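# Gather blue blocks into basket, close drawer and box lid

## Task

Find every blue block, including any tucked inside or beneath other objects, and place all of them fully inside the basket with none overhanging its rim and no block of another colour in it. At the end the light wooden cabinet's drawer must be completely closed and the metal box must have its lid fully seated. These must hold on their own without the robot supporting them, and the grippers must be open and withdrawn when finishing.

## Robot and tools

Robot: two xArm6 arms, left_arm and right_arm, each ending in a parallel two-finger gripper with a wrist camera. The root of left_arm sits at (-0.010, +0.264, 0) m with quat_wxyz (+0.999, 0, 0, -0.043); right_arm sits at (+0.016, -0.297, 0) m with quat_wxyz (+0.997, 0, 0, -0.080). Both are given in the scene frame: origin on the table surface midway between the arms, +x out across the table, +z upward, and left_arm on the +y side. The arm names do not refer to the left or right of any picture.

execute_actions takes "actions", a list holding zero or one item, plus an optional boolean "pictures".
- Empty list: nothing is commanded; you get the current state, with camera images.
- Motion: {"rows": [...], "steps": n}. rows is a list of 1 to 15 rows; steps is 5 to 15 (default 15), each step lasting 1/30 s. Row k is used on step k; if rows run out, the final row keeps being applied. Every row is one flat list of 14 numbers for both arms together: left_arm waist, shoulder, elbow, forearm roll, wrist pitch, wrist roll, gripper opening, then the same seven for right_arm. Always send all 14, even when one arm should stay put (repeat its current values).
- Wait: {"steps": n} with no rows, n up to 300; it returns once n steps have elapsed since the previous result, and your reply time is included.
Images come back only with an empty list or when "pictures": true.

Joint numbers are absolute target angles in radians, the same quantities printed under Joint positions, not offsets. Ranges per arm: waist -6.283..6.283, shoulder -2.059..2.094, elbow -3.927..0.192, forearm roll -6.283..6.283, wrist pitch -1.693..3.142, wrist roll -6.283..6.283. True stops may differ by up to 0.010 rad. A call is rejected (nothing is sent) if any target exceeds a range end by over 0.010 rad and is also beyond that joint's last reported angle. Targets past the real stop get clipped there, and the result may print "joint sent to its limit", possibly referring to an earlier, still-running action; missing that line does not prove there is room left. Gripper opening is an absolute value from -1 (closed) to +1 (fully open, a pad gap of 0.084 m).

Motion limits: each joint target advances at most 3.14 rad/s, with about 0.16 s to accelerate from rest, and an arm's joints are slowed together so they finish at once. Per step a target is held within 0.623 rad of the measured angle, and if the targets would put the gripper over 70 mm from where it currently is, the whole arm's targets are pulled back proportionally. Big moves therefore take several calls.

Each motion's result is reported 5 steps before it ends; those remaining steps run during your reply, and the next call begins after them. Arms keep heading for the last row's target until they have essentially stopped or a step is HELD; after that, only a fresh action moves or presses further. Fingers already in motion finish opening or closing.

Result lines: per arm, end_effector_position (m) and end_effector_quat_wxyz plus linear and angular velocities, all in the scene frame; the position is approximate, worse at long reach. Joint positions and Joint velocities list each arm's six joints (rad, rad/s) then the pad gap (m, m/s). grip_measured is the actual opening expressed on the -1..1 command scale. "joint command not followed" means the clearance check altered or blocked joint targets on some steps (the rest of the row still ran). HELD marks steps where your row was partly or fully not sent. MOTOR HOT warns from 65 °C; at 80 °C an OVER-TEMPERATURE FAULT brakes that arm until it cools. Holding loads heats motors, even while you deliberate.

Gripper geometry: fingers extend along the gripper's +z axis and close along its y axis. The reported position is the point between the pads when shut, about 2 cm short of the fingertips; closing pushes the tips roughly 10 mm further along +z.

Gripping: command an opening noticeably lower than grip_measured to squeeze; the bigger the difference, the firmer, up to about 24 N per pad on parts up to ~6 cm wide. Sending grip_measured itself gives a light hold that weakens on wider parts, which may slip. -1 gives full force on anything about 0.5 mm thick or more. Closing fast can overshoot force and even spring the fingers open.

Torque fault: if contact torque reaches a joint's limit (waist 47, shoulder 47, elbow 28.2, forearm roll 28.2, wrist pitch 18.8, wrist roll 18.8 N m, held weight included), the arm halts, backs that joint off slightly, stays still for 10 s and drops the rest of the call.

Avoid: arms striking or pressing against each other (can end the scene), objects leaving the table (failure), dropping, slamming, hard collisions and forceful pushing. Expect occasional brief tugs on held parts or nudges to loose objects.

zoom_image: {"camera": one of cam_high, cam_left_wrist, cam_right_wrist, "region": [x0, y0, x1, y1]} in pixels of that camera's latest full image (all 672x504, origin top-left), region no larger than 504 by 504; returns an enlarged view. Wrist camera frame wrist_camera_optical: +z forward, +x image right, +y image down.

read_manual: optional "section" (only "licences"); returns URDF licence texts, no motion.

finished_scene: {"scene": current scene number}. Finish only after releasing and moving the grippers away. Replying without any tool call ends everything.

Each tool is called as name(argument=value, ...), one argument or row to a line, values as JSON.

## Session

execute_actions(
  actions=[],
)

Scene clock: 0.00 s of 6000.00 s.
left_arm: end_effector_position=(+0.4376, +0.6835, +0.3224) grip_measured=+1.00 end_effector_quat_wxyz=(+0.604, -0.170, +0.660, +0.414) end_effector_velocity=(-0.000, -0.000, -0.000) end_effector_angular_velocity=(-0.001, +0.000, +0.000) | right_arm: end_effector_position=(+0.4517, +0.0319, +0.2347) grip_measured=+1.00 end_effector_quat_wxyz=(-0.135, +0.962, +0.016, +0.237) end_effector_velocity=(-0.000, +0.000, +0.000) end_effector_angular_velocity=(+0.001, -0.000, -0.000)
Joint positions: left_arm=[ 0.797 -0.005 -0.831  2.948  0.818  0.492  0.084] | right_arm=[ 0.813 -0.08  -0.843 -0.171  0.38   0.761  0.084]
Joint velocities: left_arm=[-0.     0.     0.001 -0.001 -0.001 -0.    -0.   ] | right_arm=[ 0.    -0.     0.     0.001 -0.001  0.    -0.   ]

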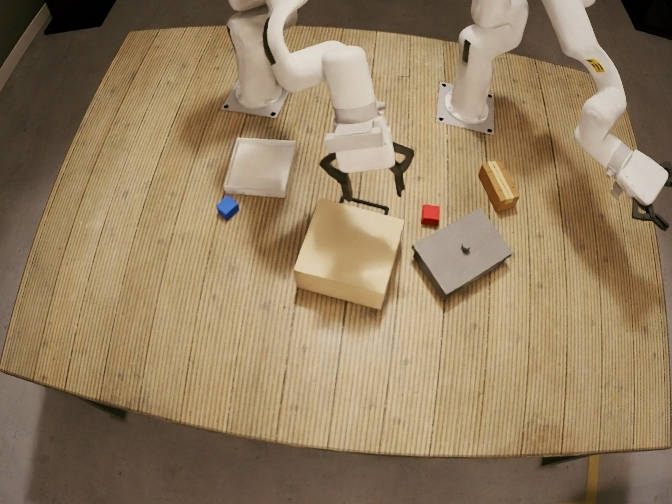

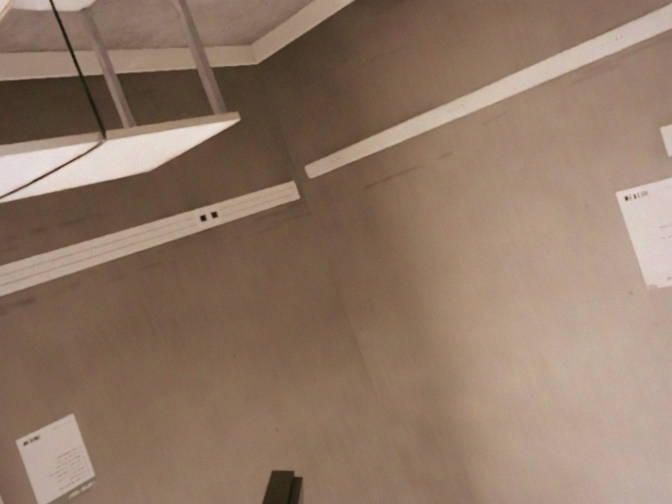

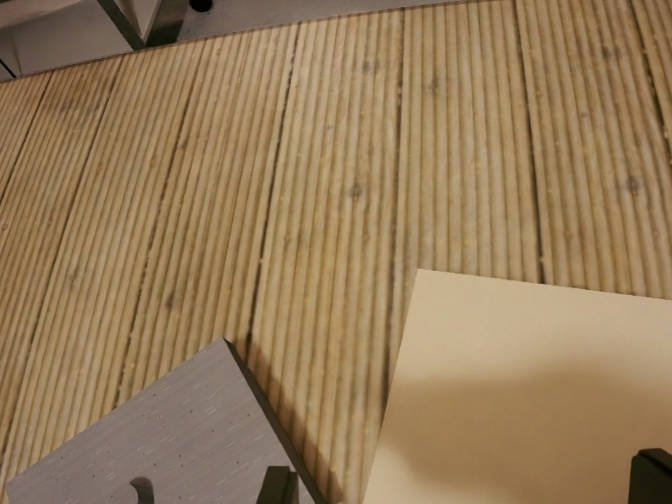

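execute_actions(
  actions=[
    {"rows":[[-0.234,-0.567,-1.118,0,1.684,-0.32,1,0.46,-0.567,-1.118,0,1.684,0.3,1]],"steps":15},
  ],
)

execute_actions(
  actions=[
    {"steps":62},
  ],
  pictures=true,
)

Scene clock: 0.47 s of 6000.00 s.
left_arm: end_effector_position=(+0.4722, +0.6314, +0.4735) grip_measured=+1.00 end_effector_quat_wxyz=(+0.750, -0.231, +0.509, +0.354) end_effector_velocity=(+0.051, -0.240, +0.544) end_effector_angular_velocity=(-0.035, -1.727, -0.344) | right_arm: end_effector_position=(+0.4757, -0.0453, +0.3367) grip_measured=+1.00 end_effector_quat_wxyz=(-0.110, +0.960, -0.001, +0.258) end_effector_velocity=(-0.020, -0.336, +0.345) end_effector_angular_velocity=(-0.239, +0.067, -0.167)
Joint positions: left_arm=[ 0.643 -0.133 -0.897  2.793  0.972  0.337  0.084] | right_arm=[ 0.679 -0.264 -0.949 -0.105  0.649  0.587  0.084]
Joint velocities: left_arm=[-0.607 -0.459 -0.245 -0.605  0.609 -0.603  0.   ] | right_arm=[-0.519 -0.716 -0.404  0.244  1.262 -0.666  0.   ]
Steps of this call (steps 1 to 4: nothing new was sent; steps 5 to 14: the first 10 steps of this action). Readings (joint positions):
5: left_arm=[0.797 -0.005 -0.831 2.948 0.818 0.491] | right_arm=[0.813 -0.080 -0.844 -0.170 0.380 0.761]
6: left_arm=[0.794 -0.007 -0.832 2.943 0.823 0.486] | right_arm=[0.811 -0.083 -0.845 -0.168 0.385 0.757]
8: left_arm=[0.758 -0.036 -0.844 2.906 0.858 0.450] | right_arm=[0.784 -0.116 -0.860 -0.154 0.436 0.721]
12: left_arm=[0.683 -0.102 -0.881 2.833 0.933 0.376] | right_arm=[0.713 -0.217 -0.923 -0.121 0.569 0.631]
14: the state above

Scene clock: 2.53 s of 6000.00 s.
left_arm: end_effector_position=(+0.2744, +0.1697, +0.4003) grip_measured=+1.00 end_effector_quat_wxyz=(-0.000, +1.000, +0.000, +0.001) end_effector_velocity=(-0.000, -0.001, -0.000) end_effector_angular_velocity=(-0.003, +0.001, +0.000) | right_arm: end_effector_position=(+0.3024, -0.2081, +0.4003) grip_measured=+1.00 end_effector_quat_wxyz=(-0.000, +1.000, -0.000, +0.000) end_effector_velocity=(-0.000, -0.000, +0.000) end_effector_angular_velocity=(+0.000, +0.000, -0.000)
Joint positions: left_arm=[-0.234 -0.567 -1.118  0.     1.684 -0.32   0.084] | right_arm=[ 0.46  -0.567 -1.118  0.     1.684  0.3    0.084]
Joint velocities: left_arm=[ 0.001 -0.     0.001 -0.003 -0.     0.     0.   ] | right_arm=[ 0.    -0.001 -0.     0.     0.001  0.     0.   ]
Kept back: nothing.
Steps of this call (steps 1 to 5: the last 5 steps of your previous action; steps 6 to 62: the robot went on to your last target). Readings (joint positions):
1: left_arm=[0.623 -0.148 -0.905 2.773 0.993 0.316] | right_arm=[0.662 -0.288 -0.962 -0.097 0.693 0.565]
2: left_arm=[0.602 -0.163 -0.912 2.752 1.014 0.295] | right_arm=[0.645 -0.312 -0.976 -0.089 0.739 0.542]
4: left_arm=[0.558 -0.192 -0.927 2.708 1.058 0.252] | right_arm=[0.611 -0.358 -1.002 -0.073 0.843 0.499]
8: left_arm=[0.460 -0.250 -0.957 2.610 1.153 0.163] | right_arm=[0.551 -0.441 -1.049 -0.044 1.089 0.421]
62: the state above

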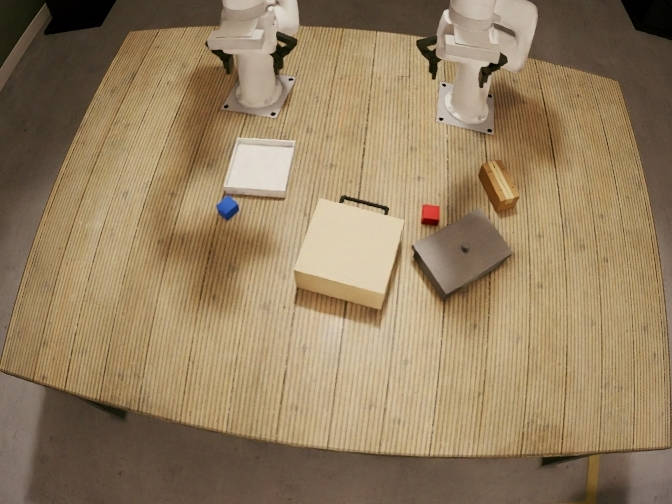

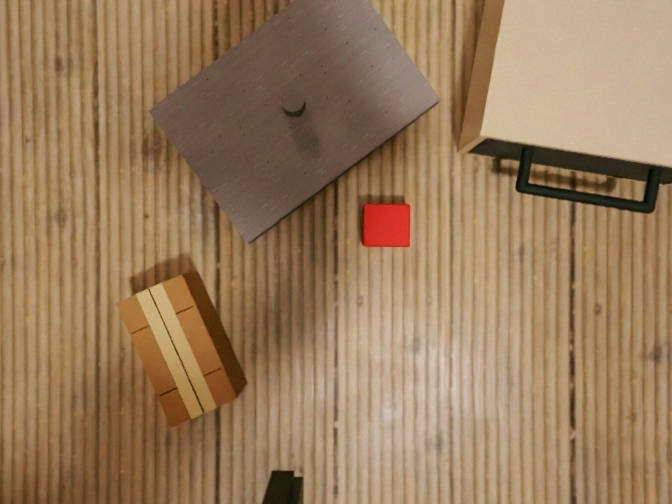

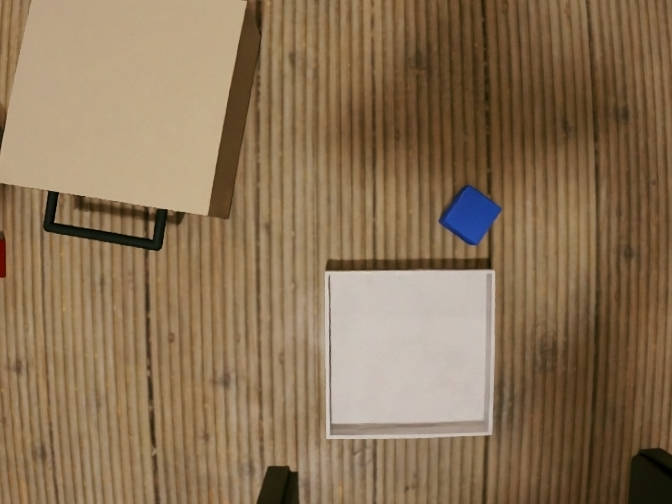

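execute_actions(
  actions=[
    {"rows":[[0.0233,-0.0107,-1.0471,0,1.0578,-0.0627,0,0.1833,-0.1443,-0.6497,0,0.794,0.663,0.2]],"steps":15},
  ],
)

execute_actions(
  actions=[
    {"steps":22},
  ],
  pictures=true,
)

Scene clock: 3.47 s of 6000.00 s.
left_arm: end_effector_position=(+0.3695, +0.1846, +0.3233) grip_measured=-0.01 end_effector_quat_wxyz=(+0.000, +1.000, +0.000, +0.001) end_effector_velocity=(+0.329, +0.110, -0.351) end_effector_angular_velocity=(+0.004, +0.017, +0.006) | right_arm: end_effector_position=(+0.3571, -0.2301, +0.2910) grip_measured=+0.19 end_effector_quat_wxyz=(+0.010, +0.992, -0.123, -0.032) end_effector_velocity=(+0.186, -0.107, -0.424) end_effector_angular_velocity=(-0.043, +0.033, -0.921)
Joint positions: left_arm=[-0.12  -0.32  -1.087 -0.     1.406 -0.206  0.044] | right_arm=[ 0.353 -0.403 -0.937  0.     1.407  0.441  0.052]
Joint velocities: left_arm=[ 0.451  0.98   0.125  0.    -1.088  0.445 -0.   ] | right_arm=[-0.402  0.622  0.689 -0.001 -1.27   0.52  -0.   ]
Steps of this call (steps 1 to 15: the robot went on to your last target; steps 16 to 18: nothing new was sent; steps 19 to 28: the first 10 steps of this action). Readings (joint positions):
19: left_arm=[-0.234 -0.567 -1.118 0.000 1.684 -0.320] | right_arm=[0.460 -0.567 -1.118 0.000 1.684 0.300]
20: left_arm=[-0.232 -0.564 -1.118 -0.000 1.679 -0.318] | right_arm=[0.458 -0.565 -1.116 0.000 1.679 0.303]
22: left_arm=[-0.212 -0.525 -1.118 -0.000 1.627 -0.297] | right_arm=[0.437 -0.538 -1.088 0.000 1.628 0.332]
26: left_arm=[-0.150 -0.385 -1.094 -0.000 1.479 -0.236] | right_arm=[0.380 -0.444 -0.981 0.000 1.488 0.405]
28: the state above

Scene clock: 4.20 s of 6000.00 s.
left_arm: end_effector_position=(+0.4517, +0.2348, +0.2006) grip_measured=-0.01 end_effector_quat_wxyz=(+0.000, +1.000, -0.000, +0.001) end_effector_velocity=(-0.001, +0.001, -0.005) end_effector_angular_velocity=(-0.001, +0.010, +0.003) | right_arm: end_effector_position=(+0.4032, -0.2875, +0.1211) grip_measured=+0.19 end_effector_quat_wxyz=(-0.000, +0.949, -0.314, +0.001) end_effector_velocity=(-0.008, -0.001, -0.010) end_effector_angular_velocity=(-0.000, +0.024, -0.004)
Joint positions: left_arm=[ 0.023 -0.012 -1.047 -0.     1.058 -0.063  0.044] | right_arm=[ 0.184 -0.146 -0.651 -0.     0.794  0.663  0.052]
Joint velocities: left_arm=[ 0.002  0.007  0.003 -0.002 -0.001  0.001  0.   ] | right_arm=[-0.002  0.01   0.016  0.001 -0.002  0.001  0.   ]
Kept back: nothing.
Steps of this call (steps 1 to 5: the last 5 steps of your previous action; steps 6 to 22: the robot went on to your last target). Readings (joint positions):
1: left_arm=[-0.105 -0.288 -1.083 -0.000 1.370 -0.191] | right_arm=[0.340 -0.383 -0.914 -0.000 1.364 0.458]
2: left_arm=[-0.090 -0.255 -1.078 0.000 1.334 -0.176] | right_arm=[0.327 -0.362 -0.891 -0.000 1.317 0.475]
4: left_arm=[-0.060 -0.190 -1.070 0.000 1.261 -0.146] | right_arm=[0.300 -0.322 -0.847 -0.000 1.220 0.510]
8: left_arm=[-0.001 -0.063 -1.053 0.000 1.119 -0.088] | right_arm=[0.245 -0.238 -0.754 -0.000 1.019 0.582]
22: the state above

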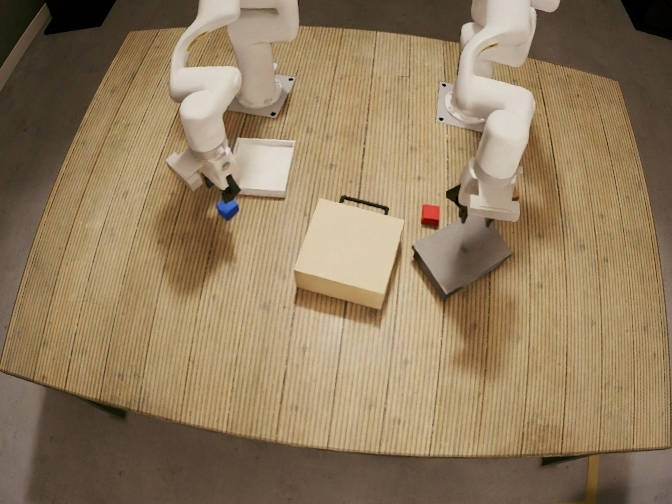

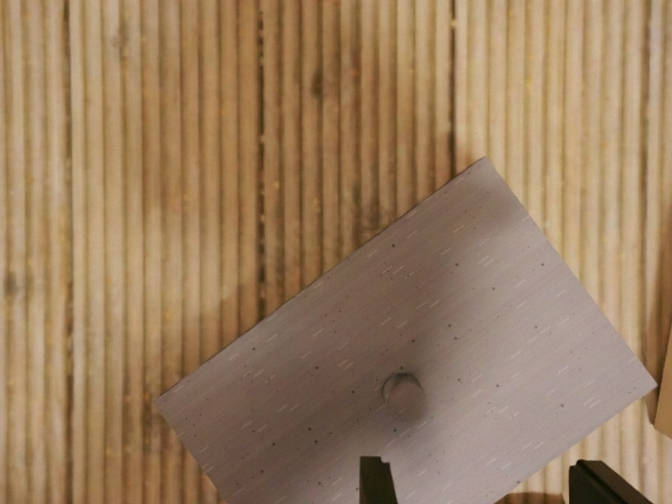

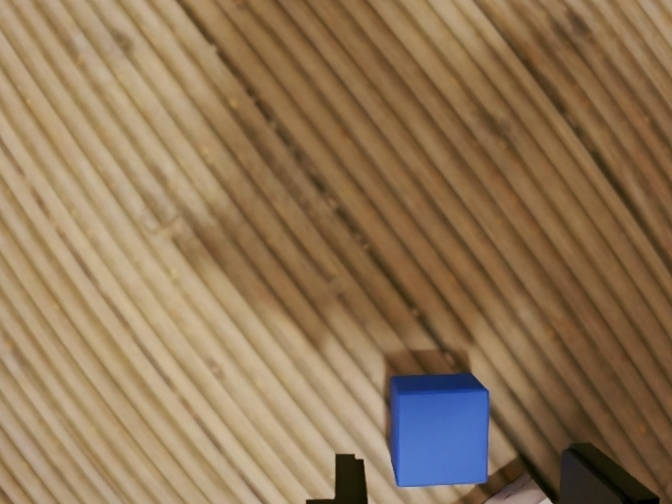

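execute_actions(
  actions=[
    {"rows":[[0.025,0.01,-1.028,0,1.018,-0.061,0,0.18,-0.125,-0.632,0,0.757,0.65,0.1],[0.027,0.035,-1.007,0,0.972,-0.059,0,0.176,-0.1,-0.613,0,0.713,0.64,0.1],[0.029,0.06,-0.987,0,0.927,-0.057,0,0.173,-0.073,-0.596,0,0.669,0.633,0.1],[0.0313,0.085,-0.966,0,0.881,-0.0547,0,0.173,-0.0455,-0.5806,0,0.6261,0.633,0.1],[0.0313,0.111,-0.9466,0,0.8356,-0.0547,0,0.173,-0.015,-0.575,0,0.59,0.633,0.1],[0.0313,0.13,-0.937,0,0.807,-0.0547,0,0.173,0.015,-0.57,0,0.555,0.633,0.1],[0.0313,0.148,-0.928,0,0.78,-0.0547,0,0.173,0.04,-0.567,0,0.527,0.633,0.1],[0.0313,0.162,-0.922,0,0.76,-0.0547,0,0.173,0.06,-0.565,0,0.505,0.633,0.1],[0.0313,0.173,-0.918,0,0.745,-0.0547,0,0.173,0.073,-0.564,0,0.491,0.633,0.1],[0.0313,0.18,-0.915,0,0.735,-0.0547,0,0.173,0.0821,-0.5638,0,0.4817,0.633,0.1],[0.0313,0.1854,-0.913,0,0.7276,-0.0547,0,0.173,0.0821,-0.5638,0,0.4817,0.633,0.1]],"steps":15},
  ],
)

execute_actions(
  actions=[
    {"rows":[[0.0313,0.1854,-0.913,0,0.7276,-0.0547,-0.1,0.173,0.0821,-0.5638,0,0.4817,0.633,-0.05],[0.0313,0.1854,-0.913,0,0.7276,-0.0547,-0.2,0.173,0.0821,-0.5638,0,0.4817,0.633,-0.18],[0.0313,0.1854,-0.913,0,0.7276,-0.0547,-0.3,0.173,0.0821,-0.5638,0,0.4817,0.633,-0.28],[0.0313,0.1854,-0.913,0,0.7276,-0.0547,-0.3,0.173,0.0821,-0.5638,0,0.4817,0.633,-0.4],[0.0313,0.1854,-0.913,0,0.7276,-0.0547,-0.3,0.173,0.0821,-0.5638,0,0.4817,0.633,-0.7]],"steps":11},
  ],
  pictures=true,
)

Scene clock: 5.10 s of 6000.00 s.
left_arm: end_effector_position=(+0.4529, +0.2386, +0.1009) grip_measured=-0.01 end_effector_quat_wxyz=(-0.000, +1.000, +0.000, -0.006) end_effector_velocity=(-0.018, +0.002, -0.307) end_effector_angular_velocity=(+0.003, +0.043, -0.003) | right_arm: end_effector_position=(+0.3937, -0.2919, +0.0421) grip_measured=+0.09 end_effector_quat_wxyz=(+0.001, +0.952, -0.305, -0.004) end_effector_velocity=(-0.017, -0.001, -0.250) end_effector_angular_velocity=(-0.000, +0.028, +0.007)
Joint positions: left_arm=[ 0.031  0.145 -0.929  0.     0.796 -0.055  0.044] | right_arm=[ 0.173  0.033 -0.567  0.     0.542  0.634  0.048]
Joint velocities: left_arm=[ 0.002  0.555  0.292  0.001 -0.803  0.004 -0.   ] | right_arm=[-0.001  0.722  0.116  0.    -0.81  -0.009 -0.   ]
Steps of this call (steps 1 to 15: the robot went on to your last target; steps 16 to 17: nothing new was sent; steps 18 to 27: the first 10 steps of this action). Readings (joint positions):
18: left_arm=[0.023 -0.011 -1.047 -0.000 1.058 -0.063] | right_arm=[0.183 -0.144 -0.650 -0.000 0.794 0.663]
19: left_arm=[0.023 -0.009 -1.046 -0.000 1.052 -0.062] | right_arm=[0.183 -0.143 -0.648 -0.000 0.788 0.661]
21: left_arm=[0.025 0.010 -1.030 -0.000 1.007 -0.061] | right_arm=[0.180 -0.122 -0.633 -0.000 0.745 0.650]
25: left_arm=[0.031 0.101 -0.956 0.000 0.860 -0.056] | right_arm=[0.173 -0.022 -0.579 0.000 0.605 0.635]
27: the state above

Scene clock: 5.47 s of 6000.00 s.
left_arm: end_effector_position=(+0.4564, +0.2384, +0.0823) grip_measured=-0.32 end_effector_quat_wxyz=(+0.000, +1.000, +0.000, +0.001) end_effector_velocity=(-0.007, +0.001, -0.009) end_effector_angular_velocity=(+0.001, +0.021, +0.001) | right_arm: end_effector_position=(+0.3970, -0.2918, +0.0281) grip_measured=-0.20 end_effector_quat_wxyz=(-0.000, +0.952, -0.305, +0.002) end_effector_velocity=(-0.001, +0.000, -0.001) end_effector_angular_velocity=(+0.001, +0.002, -0.001)
Joint positions: left_arm=[ 0.031  0.184 -0.914 -0.     0.728 -0.055  0.03 ] | right_arm=[ 0.173  0.08  -0.565 -0.     0.482  0.633  0.035]
Joint velocities: left_arm=[ 0.002  0.009  0.012  0.    -0.     0.001 -0.001] | right_arm=[-0.     0.001  0.002  0.002 -0.001 -0.     0.   ]
Steps of this call (steps 1 to 5: the last 5 steps of your previous action; steps 6 to 11: the first 6 steps of this action). Readings (joint positions):
6: left_arm=[0.031 0.184 -0.914 -0.000 0.730 -0.055] | right_arm=[0.173 0.081 -0.565 -0.000 0.484 0.633]
7: left_arm=[0.031 0.184 -0.915 -0.000 0.729 -0.055] | right_arm=[0.173 0.080 -0.565 -0.000 0.483 0.633]
9: left_arm=[0.031 0.183 -0.915 -0.000 0.728 -0.055] | right_arm=[0.173 0.080 -0.565 -0.000 0.482 0.633]
11: the state above

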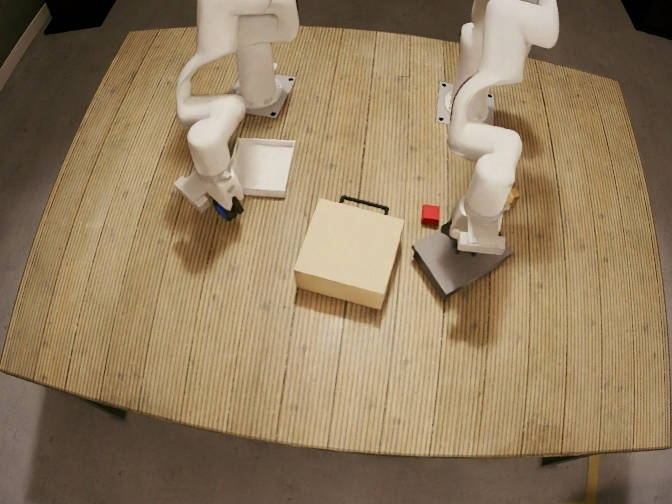

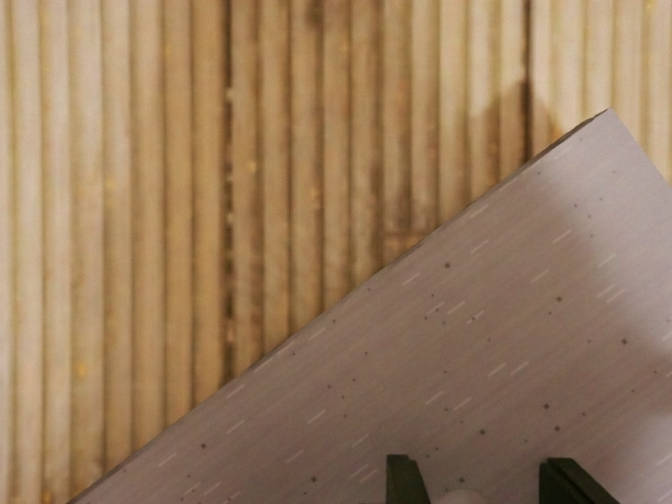

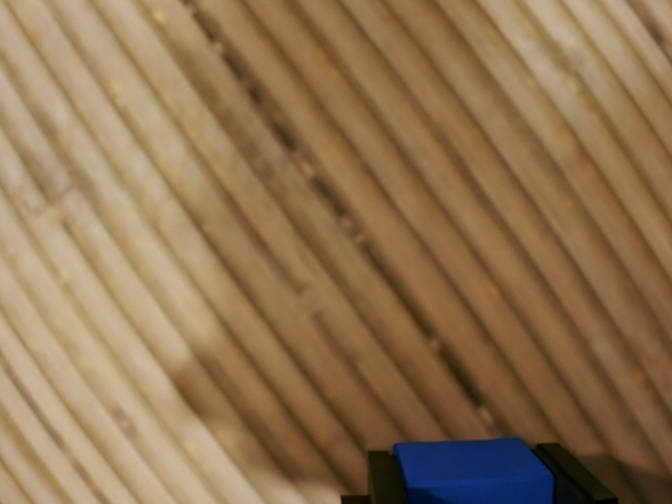

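execute_actions(
  actions=[
    {"rows":[[0.0313,0.192,-0.911,0,0.719,-0.0547,-0.3,0.173,0.05,-0.566,0,0.516,0.633,-0.7],[0.0313,0.2,-0.909,0,0.709,-0.0547,-0.3,0.173,0.015,-0.57,0,0.555,0.633,-0.7],[0.0313,0.2065,-0.9069,0,0.7004,-0.0547,-0.3,0.173,-0.02,-0.576,0,0.596,0.633,-0.7],[0.0313,0.2065,-0.9069,0,0.7004,-0.0547,-0.3,0.173,-0.055,-0.583,0,0.638,0.633,-0.7],[0.0313,0.2065,-0.9069,0,0.7004,-0.0547,-0.3,0.173,-0.09,-0.59,0,0.68,0.6,-0.7],[0.0313,0.2065,-0.9069,0,0.7004,-0.0547,-0.3,0.18,-0.13,-0.58,0,0.71,0.55,-0.7],[0.0313,0.2065,-0.9069,0,0.7004,-0.0547,-0.3,0.19,-0.175,-0.55,0,0.725,0.48,-0.7],[0.0313,0.2065,-0.9069,0,0.7004,-0.0547,-0.45,0.2,-0.22,-0.51,0,0.73,0.41,-0.7],[0.0313,0.2065,-0.9069,0,0.7004,-0.0547,-0.55,0.21,-0.265,-0.47,0,0.735,0.34,-0.7],[0.0313,0.2065,-0.9069,0,0.7004,-0.0547,-0.65,0.22,-0.31,-0.43,0,0.74,0.27,-0.7],[0.0313,0.2065,-0.9069,0,0.7004,-0.0547,-0.8,0.23,-0.35,-0.395,0,0.745,0.2,-0.7],[0.0313,0.2065,-0.9069,0,0.7004,-0.0547,-1,0.24,-0.385,-0.363,0,0.748,0.13,-0.7],[0.0313,0.2065,-0.9069,0,0.7004,-0.0547,-1,0.2459,-0.4046,-0.3442,0,0.7488,0.086,-0.7]],"steps":15},
  ],
)

execute_actions(
  actions=[
    {"steps":11},
  ],
  pictures=true,
)

Scene clock: 6.30 s of 6000.00 s.
left_arm: end_effector_position=(+0.4575, +0.2386, +0.0733) grip_measured=-0.57 end_effector_quat_wxyz=(+0.000, +1.000, +0.000, +0.003) end_effector_velocity=(+0.003, +0.001, -0.000) end_effector_angular_velocity=(+0.007, -0.008, -0.010) | right_arm: end_effector_position=(+0.3906, -0.2881, +0.0996) grip_measured=-0.20 end_effector_quat_wxyz=(-0.003, +0.970, -0.243, +0.009) end_effector_velocity=(-0.147, +0.079, +0.216) end_effector_angular_velocity=(-0.027, -0.200, +1.828)
Joint positions: left_arm=[ 0.032  0.204 -0.91   0.     0.7   -0.055  0.019] | right_arm=[ 0.183 -0.151 -0.568 -0.     0.699  0.513  0.035]
Joint velocities: left_arm=[ 0.001  0.004 -0.002  0.011 -0.009  0.002 -0.121] | right_arm=[ 0.219 -1.147  0.484 -0.     0.463 -1.61  -0.   ]
Steps of this call (steps 1 to 5: the last 5 steps of your previous action; steps 6 to 15: the robot went on to your last target; steps 16 to 25: the first 10 steps of this action). Readings (joint positions):
16: left_arm=[0.031 0.185 -0.913 -0.000 0.727 -0.055] | right_arm=[0.173 0.081 -0.565 -0.000 0.482 0.633]
17: left_arm=[0.031 0.187 -0.913 -0.000 0.725 -0.055] | right_arm=[0.173 0.078 -0.565 0.000 0.487 0.633]
19: left_arm=[0.031 0.195 -0.911 -0.000 0.713 -0.055] | right_arm=[0.173 0.047 -0.562 0.000 0.528 0.633]
23: left_arm=[0.031 0.204 -0.909 0.000 0.701 -0.055] | right_arm=[0.174 -0.078 -0.582 -0.000 0.657 0.601]
25: the state above

Scene clock: 6.67 s of 6000.00 s.
left_arm: end_effector_position=(+0.4571, +0.2386, +0.0729) grip_measured=-0.61 end_effector_quat_wxyz=(+0.000, +1.000, +0.000, +0.002) end_effector_velocity=(-0.001, -0.001, -0.001) end_effector_angular_velocity=(-0.001, +0.004, -0.002) | right_arm: end_effector_position=(+0.3181, -0.2709, +0.0997) grip_measured=-0.20 end_effector_quat_wxyz=(+0.000, +1.000, -0.002, -0.000) end_effector_velocity=(+0.010, +0.002, +0.011) end_effector_angular_velocity=(+0.004, -0.036, +0.059)
Joint positions: left_arm=[ 0.032  0.204 -0.909  0.     0.7   -0.055  0.017] | right_arm=[ 0.245 -0.402 -0.346  0.     0.748  0.09   0.035]
Joint velocities: left_arm=[-0.002  0.002  0.001 -0.001  0.     0.001  0.   ] | right_arm=[ 0.002 -0.02  -0.012  0.002 -0.004 -0.058  0.   ]
Kept back: nothing.
Steps of this call (steps 1 to 5: the last 5 steps of your previous action; steps 6 to 11: the robot went on to your last target). Readings (joint positions):
1: left_arm=[0.032 0.204 -0.910 0.000 0.700 -0.055] | right_arm=[0.191 -0.190 -0.546 -0.000 0.712 0.456]
2: left_arm=[0.032 0.204 -0.910 0.000 0.700 -0.055] | right_arm=[0.201 -0.231 -0.513 -0.000 0.722 0.394]
4: left_arm=[0.032 0.204 -0.909 0.000 0.700 -0.055] | right_arm=[0.221 -0.308 -0.435 -0.000 0.737 0.266]
8: left_arm=[0.032 0.204 -0.909 0.000 0.700 -0.055] | right_arm=[0.244 -0.395 -0.348 0.000 0.749 0.107]
11: the state above

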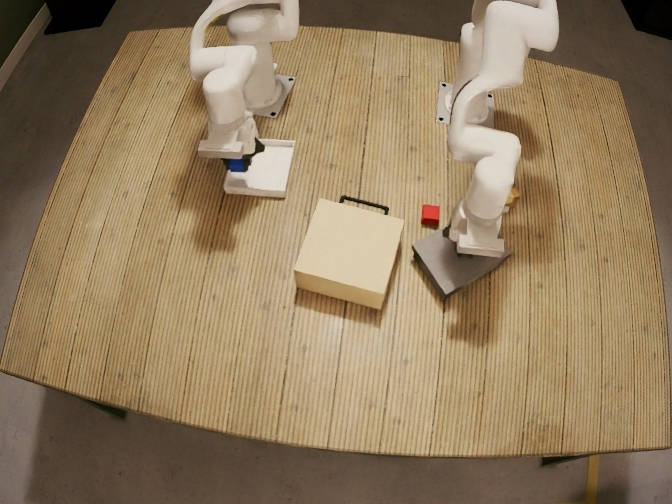

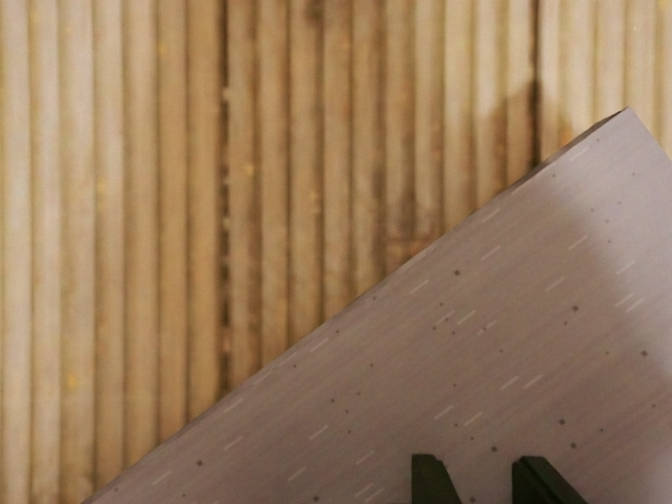

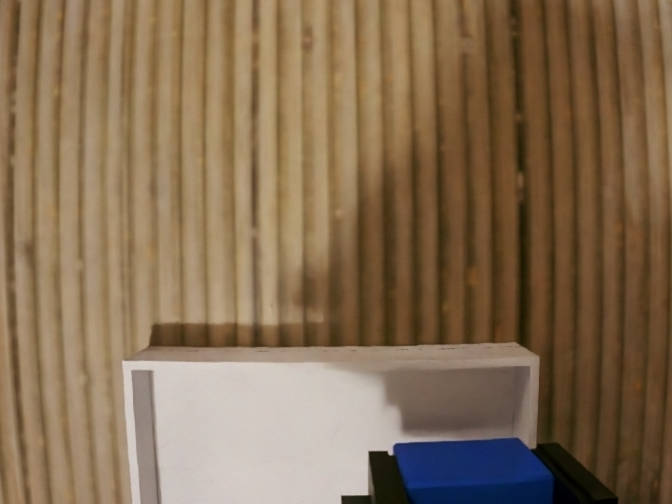

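execute_actions(
  actions=[
    {"rows":[[0.0313,0.195,-0.91,0,0.715,-0.0547,-1,0.25,-0.37,-0.332,0,0.702,0.09,-0.7],[0.0313,0.1854,-0.913,0,0.7276,-0.0547,-1,0.253,-0.33,-0.32,0,0.65,0.093,-0.7],[0.0313,0.173,-0.918,0,0.745,-0.0547,-1,0.253,-0.2923,-0.3098,0,0.6021,0.093,-0.7],[0.0313,0.162,-0.922,0,0.76,-0.0547,-1,0.253,-0.26,-0.304,0,0.564,0.093,-0.7],[0.0313,0.148,-0.928,0,0.78,-0.0547,-1,0.253,-0.235,-0.3,0,0.535,0.093,-0.7],[0.0313,0.13,-0.937,0,0.807,-0.0547,-1,0.253,-0.213,-0.298,0,0.511,0.093,-0.7],[0.0313,0.111,-0.9466,0,0.8356,-0.0547,-1,0.253,-0.197,-0.296,0,0.493,0.093,-0.7],[0.0313,0.098,-0.956,0,0.858,-0.0547,-1,0.253,-0.185,-0.295,0,0.48,0.093,-0.7],[0.04,0.085,-0.966,0,0.881,-0.046,-1,0.253,-0.1771,-0.2942,0,0.4713,0.093,-0.7],[0.06,0.085,-0.966,0,0.881,-0.026,-1,0.253,-0.1771,-0.2942,0,0.4713,0.093,-0.7],[0.09,0.085,-0.966,0,0.881,0.004,-1,0.253,-0.1771,-0.2942,0,0.4713,0.093,-0.7],[0.12,0.085,-0.966,0,0.881,0.034,-1,0.253,-0.1771,-0.2942,0,0.4713,0.093,-0.7],[0.15,0.085,-0.966,0,0.881,0.064,-1,0.253,-0.1771,-0.2942,0,0.4713,0.093,-0.7],[0.18,0.085,-0.966,0,0.881,0.094,-1,0.253,-0.1771,-0.2942,0,0.4713,0.093,-0.25],[0.21,0.085,-0.966,0,0.881,0.124,-1,0.253,-0.1771,-0.2942,0,0.4713,0.093,-0.02]],"steps":15},
  ],
)

execute_actions(
  actions=[
    {"rows":[[0.24,0.085,-0.966,0,0.881,0.154,-1,0.253,-0.1771,-0.2942,0,0.4713,0.093,-0.02],[0.27,0.085,-0.966,0,0.881,0.184,-1,0.253,-0.213,-0.298,0,0.511,0.093,-0.02],[0.30,0.085,-0.966,0,0.881,0.214,-1,0.253,-0.26,-0.304,0,0.564,0.093,-0.02],[0.33,0.085,-0.966,0,0.881,0.244,-1,0.253,-0.31,-0.315,0,0.625,0.093,-0.02],[0.36,0.085,-0.966,0,0.881,0.274,-1,0.253,-0.36,-0.33,0,0.69,0.093,-0.02],[0.39,0.085,-0.966,0,0.881,0.304,-1,0.26,-0.40,-0.35,0,0.75,0.15,-0.02],[0.42,0.085,-0.966,0,0.881,0.334,-1,0.29,-0.41,-0.39,0,0.80,0.25,-0.02],[0.45,0.085,-0.966,0,0.881,0.364,-1,0.33,-0.40,-0.43,0,0.83,0.35,-0.2],[0.48,0.085,-0.966,0,0.881,0.394,-1,0.37,-0.38,-0.47,0,0.85,0.45,-0.4],[0.51,0.085,-0.966,0,0.881,0.424,-1,0.41,-0.36,-0.51,0,0.87,0.55,-0.5],[0.54,0.085,-0.966,0,0.881,0.454,-1,0.45,-0.34,-0.55,0,0.89,0.65,-0.5],[0.57,0.085,-0.966,0,0.881,0.484,-1,0.49,-0.32,-0.59,0,0.91,0.75,-0.5],[0.6,0.085,-0.966,0,0.881,0.514,-1,0.53,-0.3,-0.63,0,0.93,0.85,-0.5],[0.62,0.085,-0.966,0,0.881,0.534,-1,0.57,-0.28,-0.67,0,0.95,0.95,-0.5],[0.636,0.085,-0.966,0,0.881,0.55,-1,0.865,0.09,-1.01,0,0.92,2.436,-0.5]],"steps":15},
  ],
)

execute_actions(
  actions=[
    {"steps":32},
  ],
  pictures=true,
)

Scene clock: 7.83 s of 6000.00 s.
left_arm: end_effector_position=(+0.4517, +0.2385, +0.1142) grip_measured=-0.61 end_effector_quat_wxyz=(-0.000, +1.000, -0.000, -0.007) end_effector_velocity=(+0.062, +0.018, +0.314) end_effector_angular_velocity=(-0.010, -0.190, -0.024) | right_arm: end_effector_position=(+0.3151, -0.2689, +0.0399) grip_measured=-0.20 end_effector_quat_wxyz=(+0.000, +1.000, -0.000, -0.004) end_effector_velocity=(-0.001, +0.000, -0.124) end_effector_angular_velocity=(+0.001, -0.003, -0.002)
Joint positions: left_arm=[ 0.031  0.119 -0.941 -0.     0.837 -0.054  0.017] | right_arm=[ 0.253 -0.201 -0.294  0.     0.504  0.093  0.035]
Joint velocities: left_arm=[ 0.045 -0.494 -0.352  0.002  0.656  0.067 -0.   ] | right_arm=[ 0.     0.491  0.054  0.001 -0.549  0.001 -0.   ]
Steps of this call (steps 1 to 25: the robot went on to your last target; steps 26 to 35: the first 10 steps of this action). Readings (joint positions):
26: left_arm=[0.031 0.205 -0.908 0.000 0.700 -0.055] | right_arm=[0.246 -0.405 -0.344 -0.000 0.749 0.086]
27: left_arm=[0.031 0.204 -0.908 -0.000 0.702 -0.055] | right_arm=[0.246 -0.402 -0.343 -0.000 0.743 0.086]
29: left_arm=[0.030 0.196 -0.906 -0.001 0.723 -0.055] | right_arm=[0.249 -0.369 -0.335 -0.000 0.695 0.090]
33: left_arm=[0.030 0.153 -0.919 -0.000 0.792 -0.055] | right_arm=[0.253 -0.246 -0.301 0.000 0.553 0.093]
35: the state above

Scene clock: 8.33 s of 6000.00 s.
left_arm: end_effector_position=(+0.4311, +0.4153, +0.1359) grip_measured=-0.61 end_effector_quat_wxyz=(+0.000, +1.000, +0.001, -0.000) end_effector_velocity=(-0.134, +0.395, +0.003) end_effector_angular_velocity=(+0.002, -0.007, -0.002) | right_arm: end_effector_position=(+0.3271, -0.2634, +0.1022) grip_measured=-0.39 end_effector_quat_wxyz=(-0.001, +1.000, -0.028, +0.005) end_effector_velocity=(+0.139, +0.124, +0.325) end_effector_angular_velocity=(+0.026, -0.119, -1.098)
Joint positions: left_arm=[ 0.416  0.086 -0.966  0.     0.881  0.329  0.017] | right_arm=[ 0.267 -0.378 -0.371 -0.     0.739  0.163  0.027]
Joint velocities: left_arm=[ 0.894 -0.004 -0.002  0.001 -0.     0.896  0.   ] | right_arm=[ 0.348 -0.383 -0.779 -0.001  1.041  1.447 -0.212]
Steps of this call (steps 1 to 5: the last 5 steps of your previous action; steps 6 to 15: the first 10 steps of this action). Readings (joint positions):
6: left_arm=[0.148 0.087 -0.965 -0.000 0.880 0.063] | right_arm=[0.253 -0.179 -0.295 -0.000 0.472 0.093]
7: left_arm=[0.178 0.087 -0.964 0.000 0.881 0.091] | right_arm=[0.253 -0.178 -0.295 -0.000 0.472 0.093]
9: left_arm=[0.237 0.087 -0.964 0.000 0.881 0.150] | right_arm=[0.253 -0.193 -0.294 0.000 0.492 0.093]
13: left_arm=[0.356 0.086 -0.965 0.000 0.881 0.269] | right_arm=[0.254 -0.328 -0.327 0.000 0.656 0.102]
15: the state above

Scene clock: 9.40 s of 6000.00 s.
left_arm: end_effector_position=(+0.3876, +0.5080, +0.1363) grip_measured=-0.61 end_effector_quat_wxyz=(+0.000, +1.000, +0.000, +0.000) end_effector_velocity=(-0.000, +0.001, +0.000) end_effector_angular_velocity=(+0.001, -0.001, +0.001) | right_arm: end_effector_position=(+0.3772, +0.0101, +0.1483) grip_measured=-0.52 end_effector_quat_wxyz=(-0.000, +0.652, -0.758, +0.000) end_effector_velocity=(+0.000, +0.003, +0.000) end_effector_angular_velocity=(+0.002, -0.002, -0.175)
Joint positions: left_arm=[ 0.636  0.085 -0.966 -0.     0.881  0.55   0.017] | right_arm=[ 0.864  0.089 -1.009 -0.     0.92   2.425  0.021]
Joint velocities: left_arm=[ 0.001 -0.     0.     0.    -0.001  0.     0.   ] | right_arm=[ 0.005  0.004 -0.006  0.    -0.001  0.179  0.   ]
Kept back: nothing.
Steps of this call (steps 1 to 5: the last 5 steps of your previous action; steps 6 to 32: the robot went on to your last target). Readings (joint positions):
1: left_arm=[0.446 0.086 -0.966 0.000 0.881 0.359] | right_arm=[0.282 -0.386 -0.397 -0.000 0.771 0.222]
2: left_arm=[0.476 0.085 -0.966 0.000 0.881 0.389] | right_arm=[0.305 -0.388 -0.425 -0.000 0.797 0.296]
4: left_arm=[0.536 0.085 -0.966 0.000 0.881 0.449] | right_arm=[0.368 -0.376 -0.484 -0.000 0.839 0.455]
8: left_arm=[0.627 0.085 -0.966 0.000 0.881 0.536] | right_arm=[0.502 -0.278 -0.619 -0.000 0.880 0.709]
32: the state above

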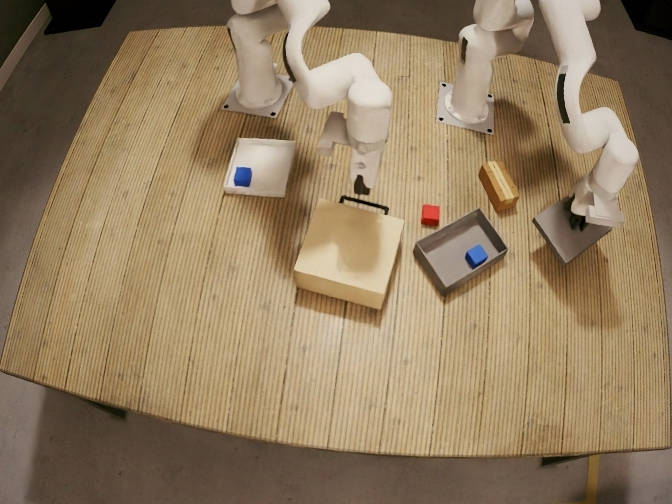

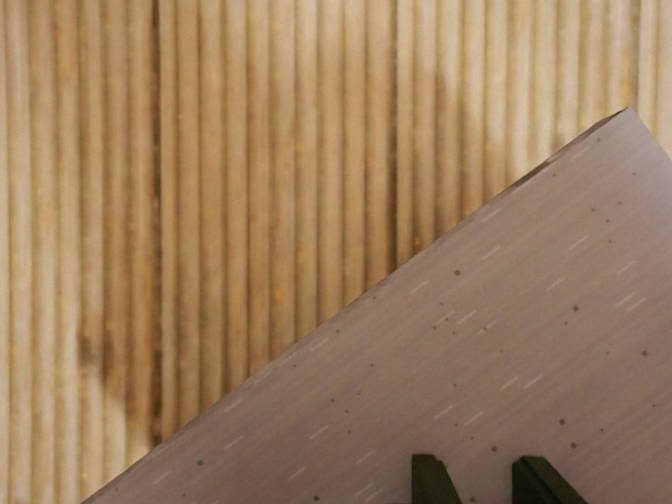

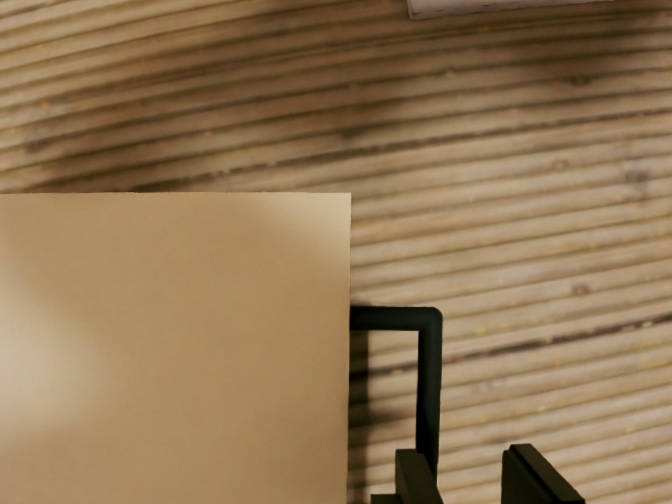

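execute_actions(
  actions=[],
)

Scene clock: 10.17 s of 6000.00 s.
left_arm: end_effector_position=(+0.3876, +0.5081, +0.1363) grip_measured=-0.61 end_effector_quat_wxyz=(+0.000, +1.000, +0.000, +0.000) end_effector_velocity=(-0.000, +0.000, +0.000) end_effector_angular_velocity=(-0.001, -0.001, +0.002) | right_arm: end_effector_position=(+0.3771, +0.0106, +0.1482) grip_measured=-0.52 end_effector_quat_wxyz=(-0.000, +0.648, -0.761, +0.000) end_effector_velocity=(+0.000, -0.000, -0.001) end_effector_angular_velocity=(-0.000, +0.001, -0.000)
Joint positions: left_arm=[ 0.636  0.085 -0.966 -0.     0.881  0.55   0.017] | right_arm=[ 0.865  0.09  -1.01  -0.     0.92   2.436  0.021]
Joint velocities: left_arm=[ 0.001 -0.     0.    -0.002 -0.    -0.    -0.   ] | right_arm=[-0.     0.001  0.     0.    -0.001 -0.    -0.   ]
Kept back: nothing.
Steps of this call (steps 1 to 23: the robot went on to your last target). Readings (joint positions):
1: left_arm=[0.636 0.085 -0.966 -0.000 0.881 0.550] | right_arm=[0.864 0.089 -1.009 -0.000 0.920 2.430]
2: left_arm=[0.636 0.085 -0.966 -0.000 0.881 0.550] | right_arm=[0.864 0.089 -1.010 -0.000 0.920 2.432]
4: left_arm=[0.636 0.085 -0.966 -0.000 0.881 0.550] | right_arm=[0.864 0.090 -1.010 -0.000 0.920 2.434]
8: left_arm=[0.636 0.085 -0.966 -0.000 0.881 0.550] | right_arm=[0.865 0.090 -1.010 -0.000 0.920 2.435]
23: the state above

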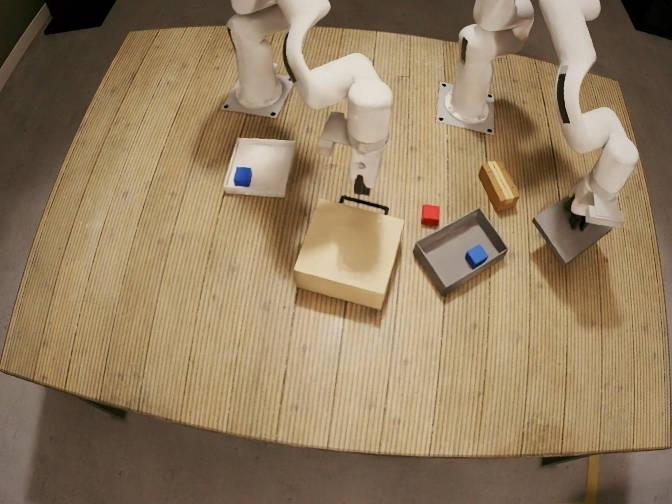

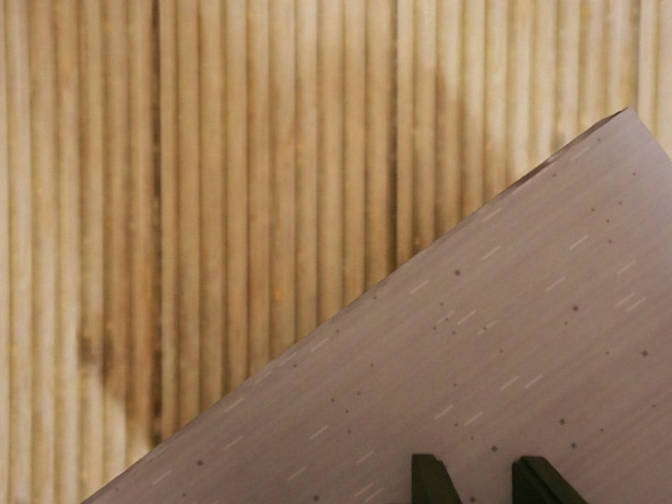

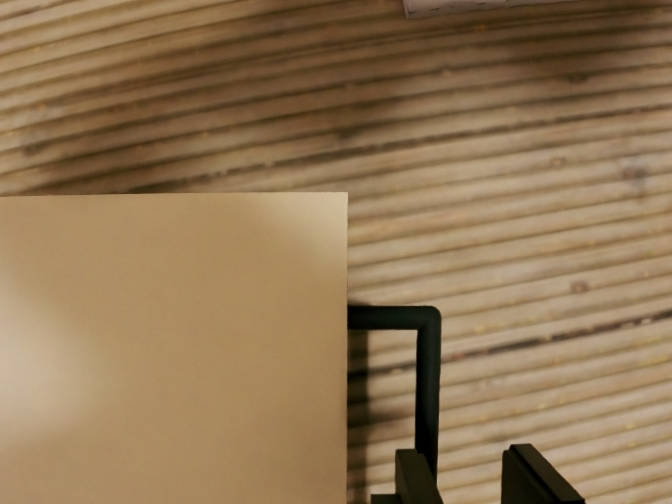

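execute_actions(
  actions=[
    {"rows":[[0.636,0.095,-0.959,0,0.864,0.55,-1,0.865,0.098,-1.003,0,0.905,2.436,-0.5],[0.636,0.111,-0.9466,0,0.8356,0.55,-1,0.865,0.11,-0.993,0,0.883,2.436,-0.5],[0.636,0.13,-0.938,0,0.808,0.55,-1,0.865,0.122,-0.984,0,0.862,2.436,-0.5],[0.636,0.148,-0.929,0,0.781,0.55,-1,0.865,0.134,-0.975,0,0.841,2.436,-0.5],[0.636,0.167,-0.921,0,0.754,0.55,-1,0.865,0.149,-0.968,0,0.819,2.436,-0.5],[0.636,0.1854,-0.913,0,0.7276,0.55,-1,0.865,0.164,-0.961,0,0.797,2.436,-0.5],[0.636,0.2065,-0.9069,0,0.7004,0.55,-1,0.865,0.179,-0.954,0,0.775,2.436,-0.5],[0.636,0.222,-0.904,0,0.682,0.55,-1,0.865,0.192,-0.948,0,0.756,2.436,-0.5],[0.636,0.236,-0.9015,0,0.6655,0.55,-1,0.865,0.203,-0.944,0,0.741,2.436,-0.5],[0.636,0.246,-0.9,0,0.654,0.55,-1,0.865,0.21,-0.941,0,0.731,2.436,-0.5],[0.636,0.254,-0.8985,0,0.6445,0.55,-1,0.865,0.213,-0.94,0,0.727,2.436,-0.5]],"steps":15},
  ],
)

execute_actions(
  actions=[
    {"rows":[[0.636,0.258,-0.898,0,0.64,0.55,-1,0.865,0.213,-0.94,0,0.727,2.436,-0.6],[0.636,0.261,-0.8977,0,0.6367,0.55,-1,0.865,0.213,-0.94,0,0.727,2.436,-0.7],[0.636,0.264,-0.8974,0,0.6334,0.55,-1,0.865,0.213,-0.94,0,0.727,2.436,-0.78],[0.636,0.267,-0.897,0,0.63,0.55,-1,0.865,0.213,-0.94,0,0.727,2.436,-0.85],[0.636,0.27,-0.8967,0,0.6267,0.55,-1,0.865,0.213,-0.94,0,0.727,2.436,-0.92],[0.636,0.273,-0.8964,0,0.6234,0.55,-1,0.865,0.213,-0.94,0,0.727,2.436,-1],[0.636,0.276,-0.896,0,0.62,0.55,-1,0.865,0.213,-0.94,0,0.727,2.436,-1]],"steps":15},
  ],
  pictures=true,
)

Scene clock: 10.97 s of 6000.00 s.
left_arm: end_effector_position=(+0.3863, +0.5073, +0.0711) grip_measured=-0.61 end_effector_quat_wxyz=(+0.001, +1.000, +0.000, -0.002) end_effector_velocity=(-0.012, -0.007, -0.258) end_effector_angular_velocity=(-0.023, +0.037, -0.001) | right_arm: end_effector_position=(+0.3763, +0.0099, +0.0944) grip_measured=-0.52 end_effector_quat_wxyz=(+0.002, +0.648, -0.761, -0.000) end_effector_velocity=(-0.009, -0.007, -0.220) end_effector_angular_velocity=(-0.020, +0.023, -0.001)
Joint positions: left_arm=[ 0.636  0.206 -0.907  0.     0.707  0.55   0.017] | right_arm=[ 0.865  0.18  -0.953  0.     0.776  2.436  0.021]
Joint velocities: left_arm=[ 0.     0.542  0.155  0.    -0.653  0.001 -0.   ] | right_arm=[-0.     0.409  0.188  0.    -0.566  0.    -0.   ]
Steps of this call (steps 1 to 14: the robot went on to your last target; steps 15 to 24: the first 10 steps of this action). Readings (joint positions):
15: left_arm=[0.636 0.085 -0.966 -0.000 0.881 0.550] | right_arm=[0.865 0.090 -1.010 -0.000 0.920 2.436]
16: left_arm=[0.636 0.086 -0.965 -0.000 0.877 0.550] | right_arm=[0.865 0.091 -1.009 -0.000 0.916 2.436]
18: left_arm=[0.636 0.100 -0.957 -0.000 0.849 0.550] | right_arm=[0.865 0.102 -1.001 -0.000 0.893 2.436]
22: left_arm=[0.636 0.167 -0.921 0.000 0.755 0.550] | right_arm=[0.865 0.151 -0.967 0.000 0.817 2.436]
24: the state above

Scene clock: 11.47 s of 6000.00 s.
left_arm: end_effector_position=(+0.3874, +0.5080, +0.0413) grip_measured=-0.61 end_effector_quat_wxyz=(+0.000, +1.000, +0.000, -0.000) end_effector_velocity=(-0.004, -0.003, -0.016) end_effector_angular_velocity=(-0.008, +0.012, -0.000) | right_arm: end_effector_position=(+0.3773, +0.0108, +0.0787) grip_measured=-0.81 end_effector_quat_wxyz=(-0.001, +0.648, -0.762, -0.000) end_effector_velocity=(-0.001, -0.000, -0.001) end_effector_angular_velocity=(-0.001, +0.002, +0.002)
Joint positions: left_arm=[ 0.636  0.275 -0.896  0.     0.622  0.55   0.017] | right_arm=[ 0.865  0.212 -0.941  0.     0.727  2.436  0.008]
Joint velocities: left_arm=[-0.001  0.033  0.009 -0.001 -0.027 -0.     0.   ] | right_arm=[ 0.     0.002  0.001 -0.    -0.001 -0.002  0.   ]
Steps of this call (steps 1 to 5: the last 5 steps of your previous action; steps 6 to 15: the first 10 steps of this action). Readings (joint positions):
6: left_arm=[0.636 0.254 -0.898 0.000 0.647 0.550] | right_arm=[0.865 0.213 -0.940 0.000 0.729 2.436]
7: left_arm=[0.636 0.254 -0.899 -0.000 0.644 0.550] | right_arm=[0.865 0.212 -0.941 -0.000 0.728 2.436]
9: left_arm=[0.636 0.258 -0.900 -0.000 0.638 0.550] | right_arm=[0.865 0.212 -0.942 -0.000 0.727 2.436]
13: left_arm=[0.636 0.271 -0.897 -0.000 0.625 0.550] | right_arm=[0.865 0.212 -0.941 0.000 0.727 2.436]
15: the state above

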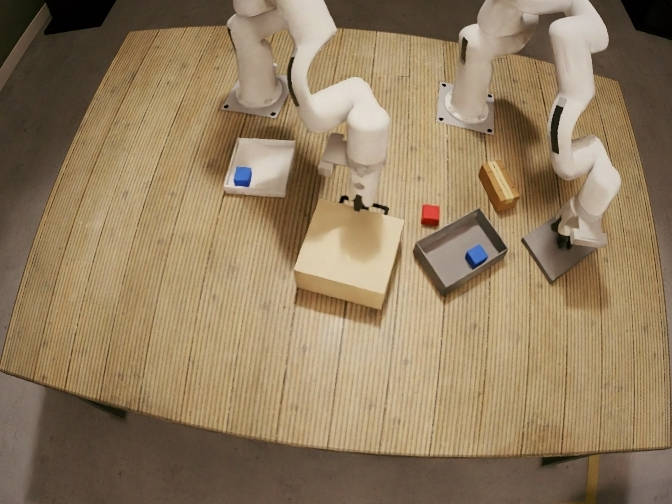

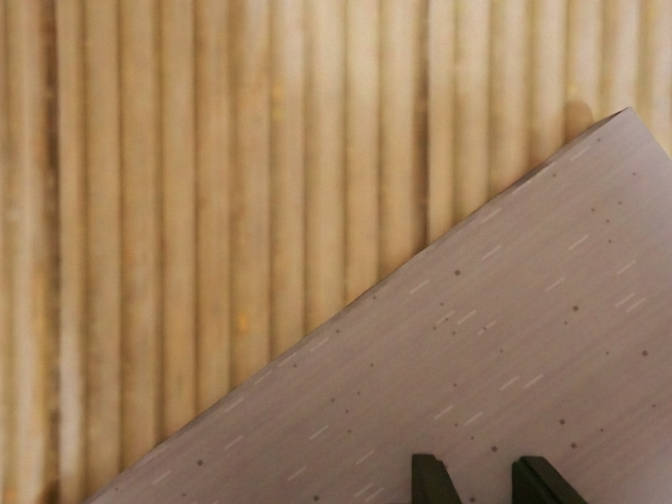

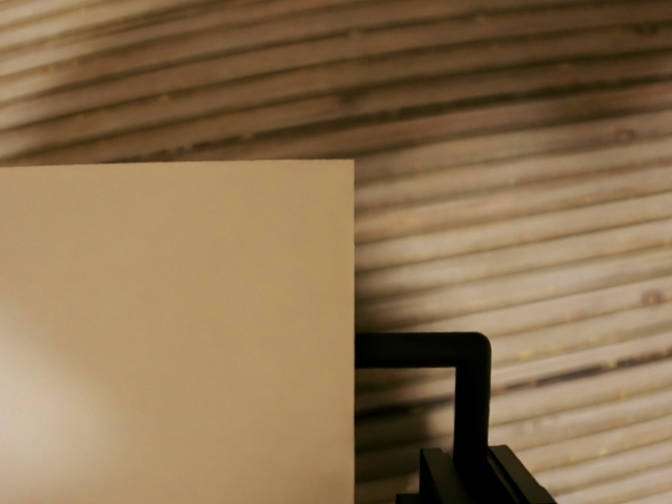

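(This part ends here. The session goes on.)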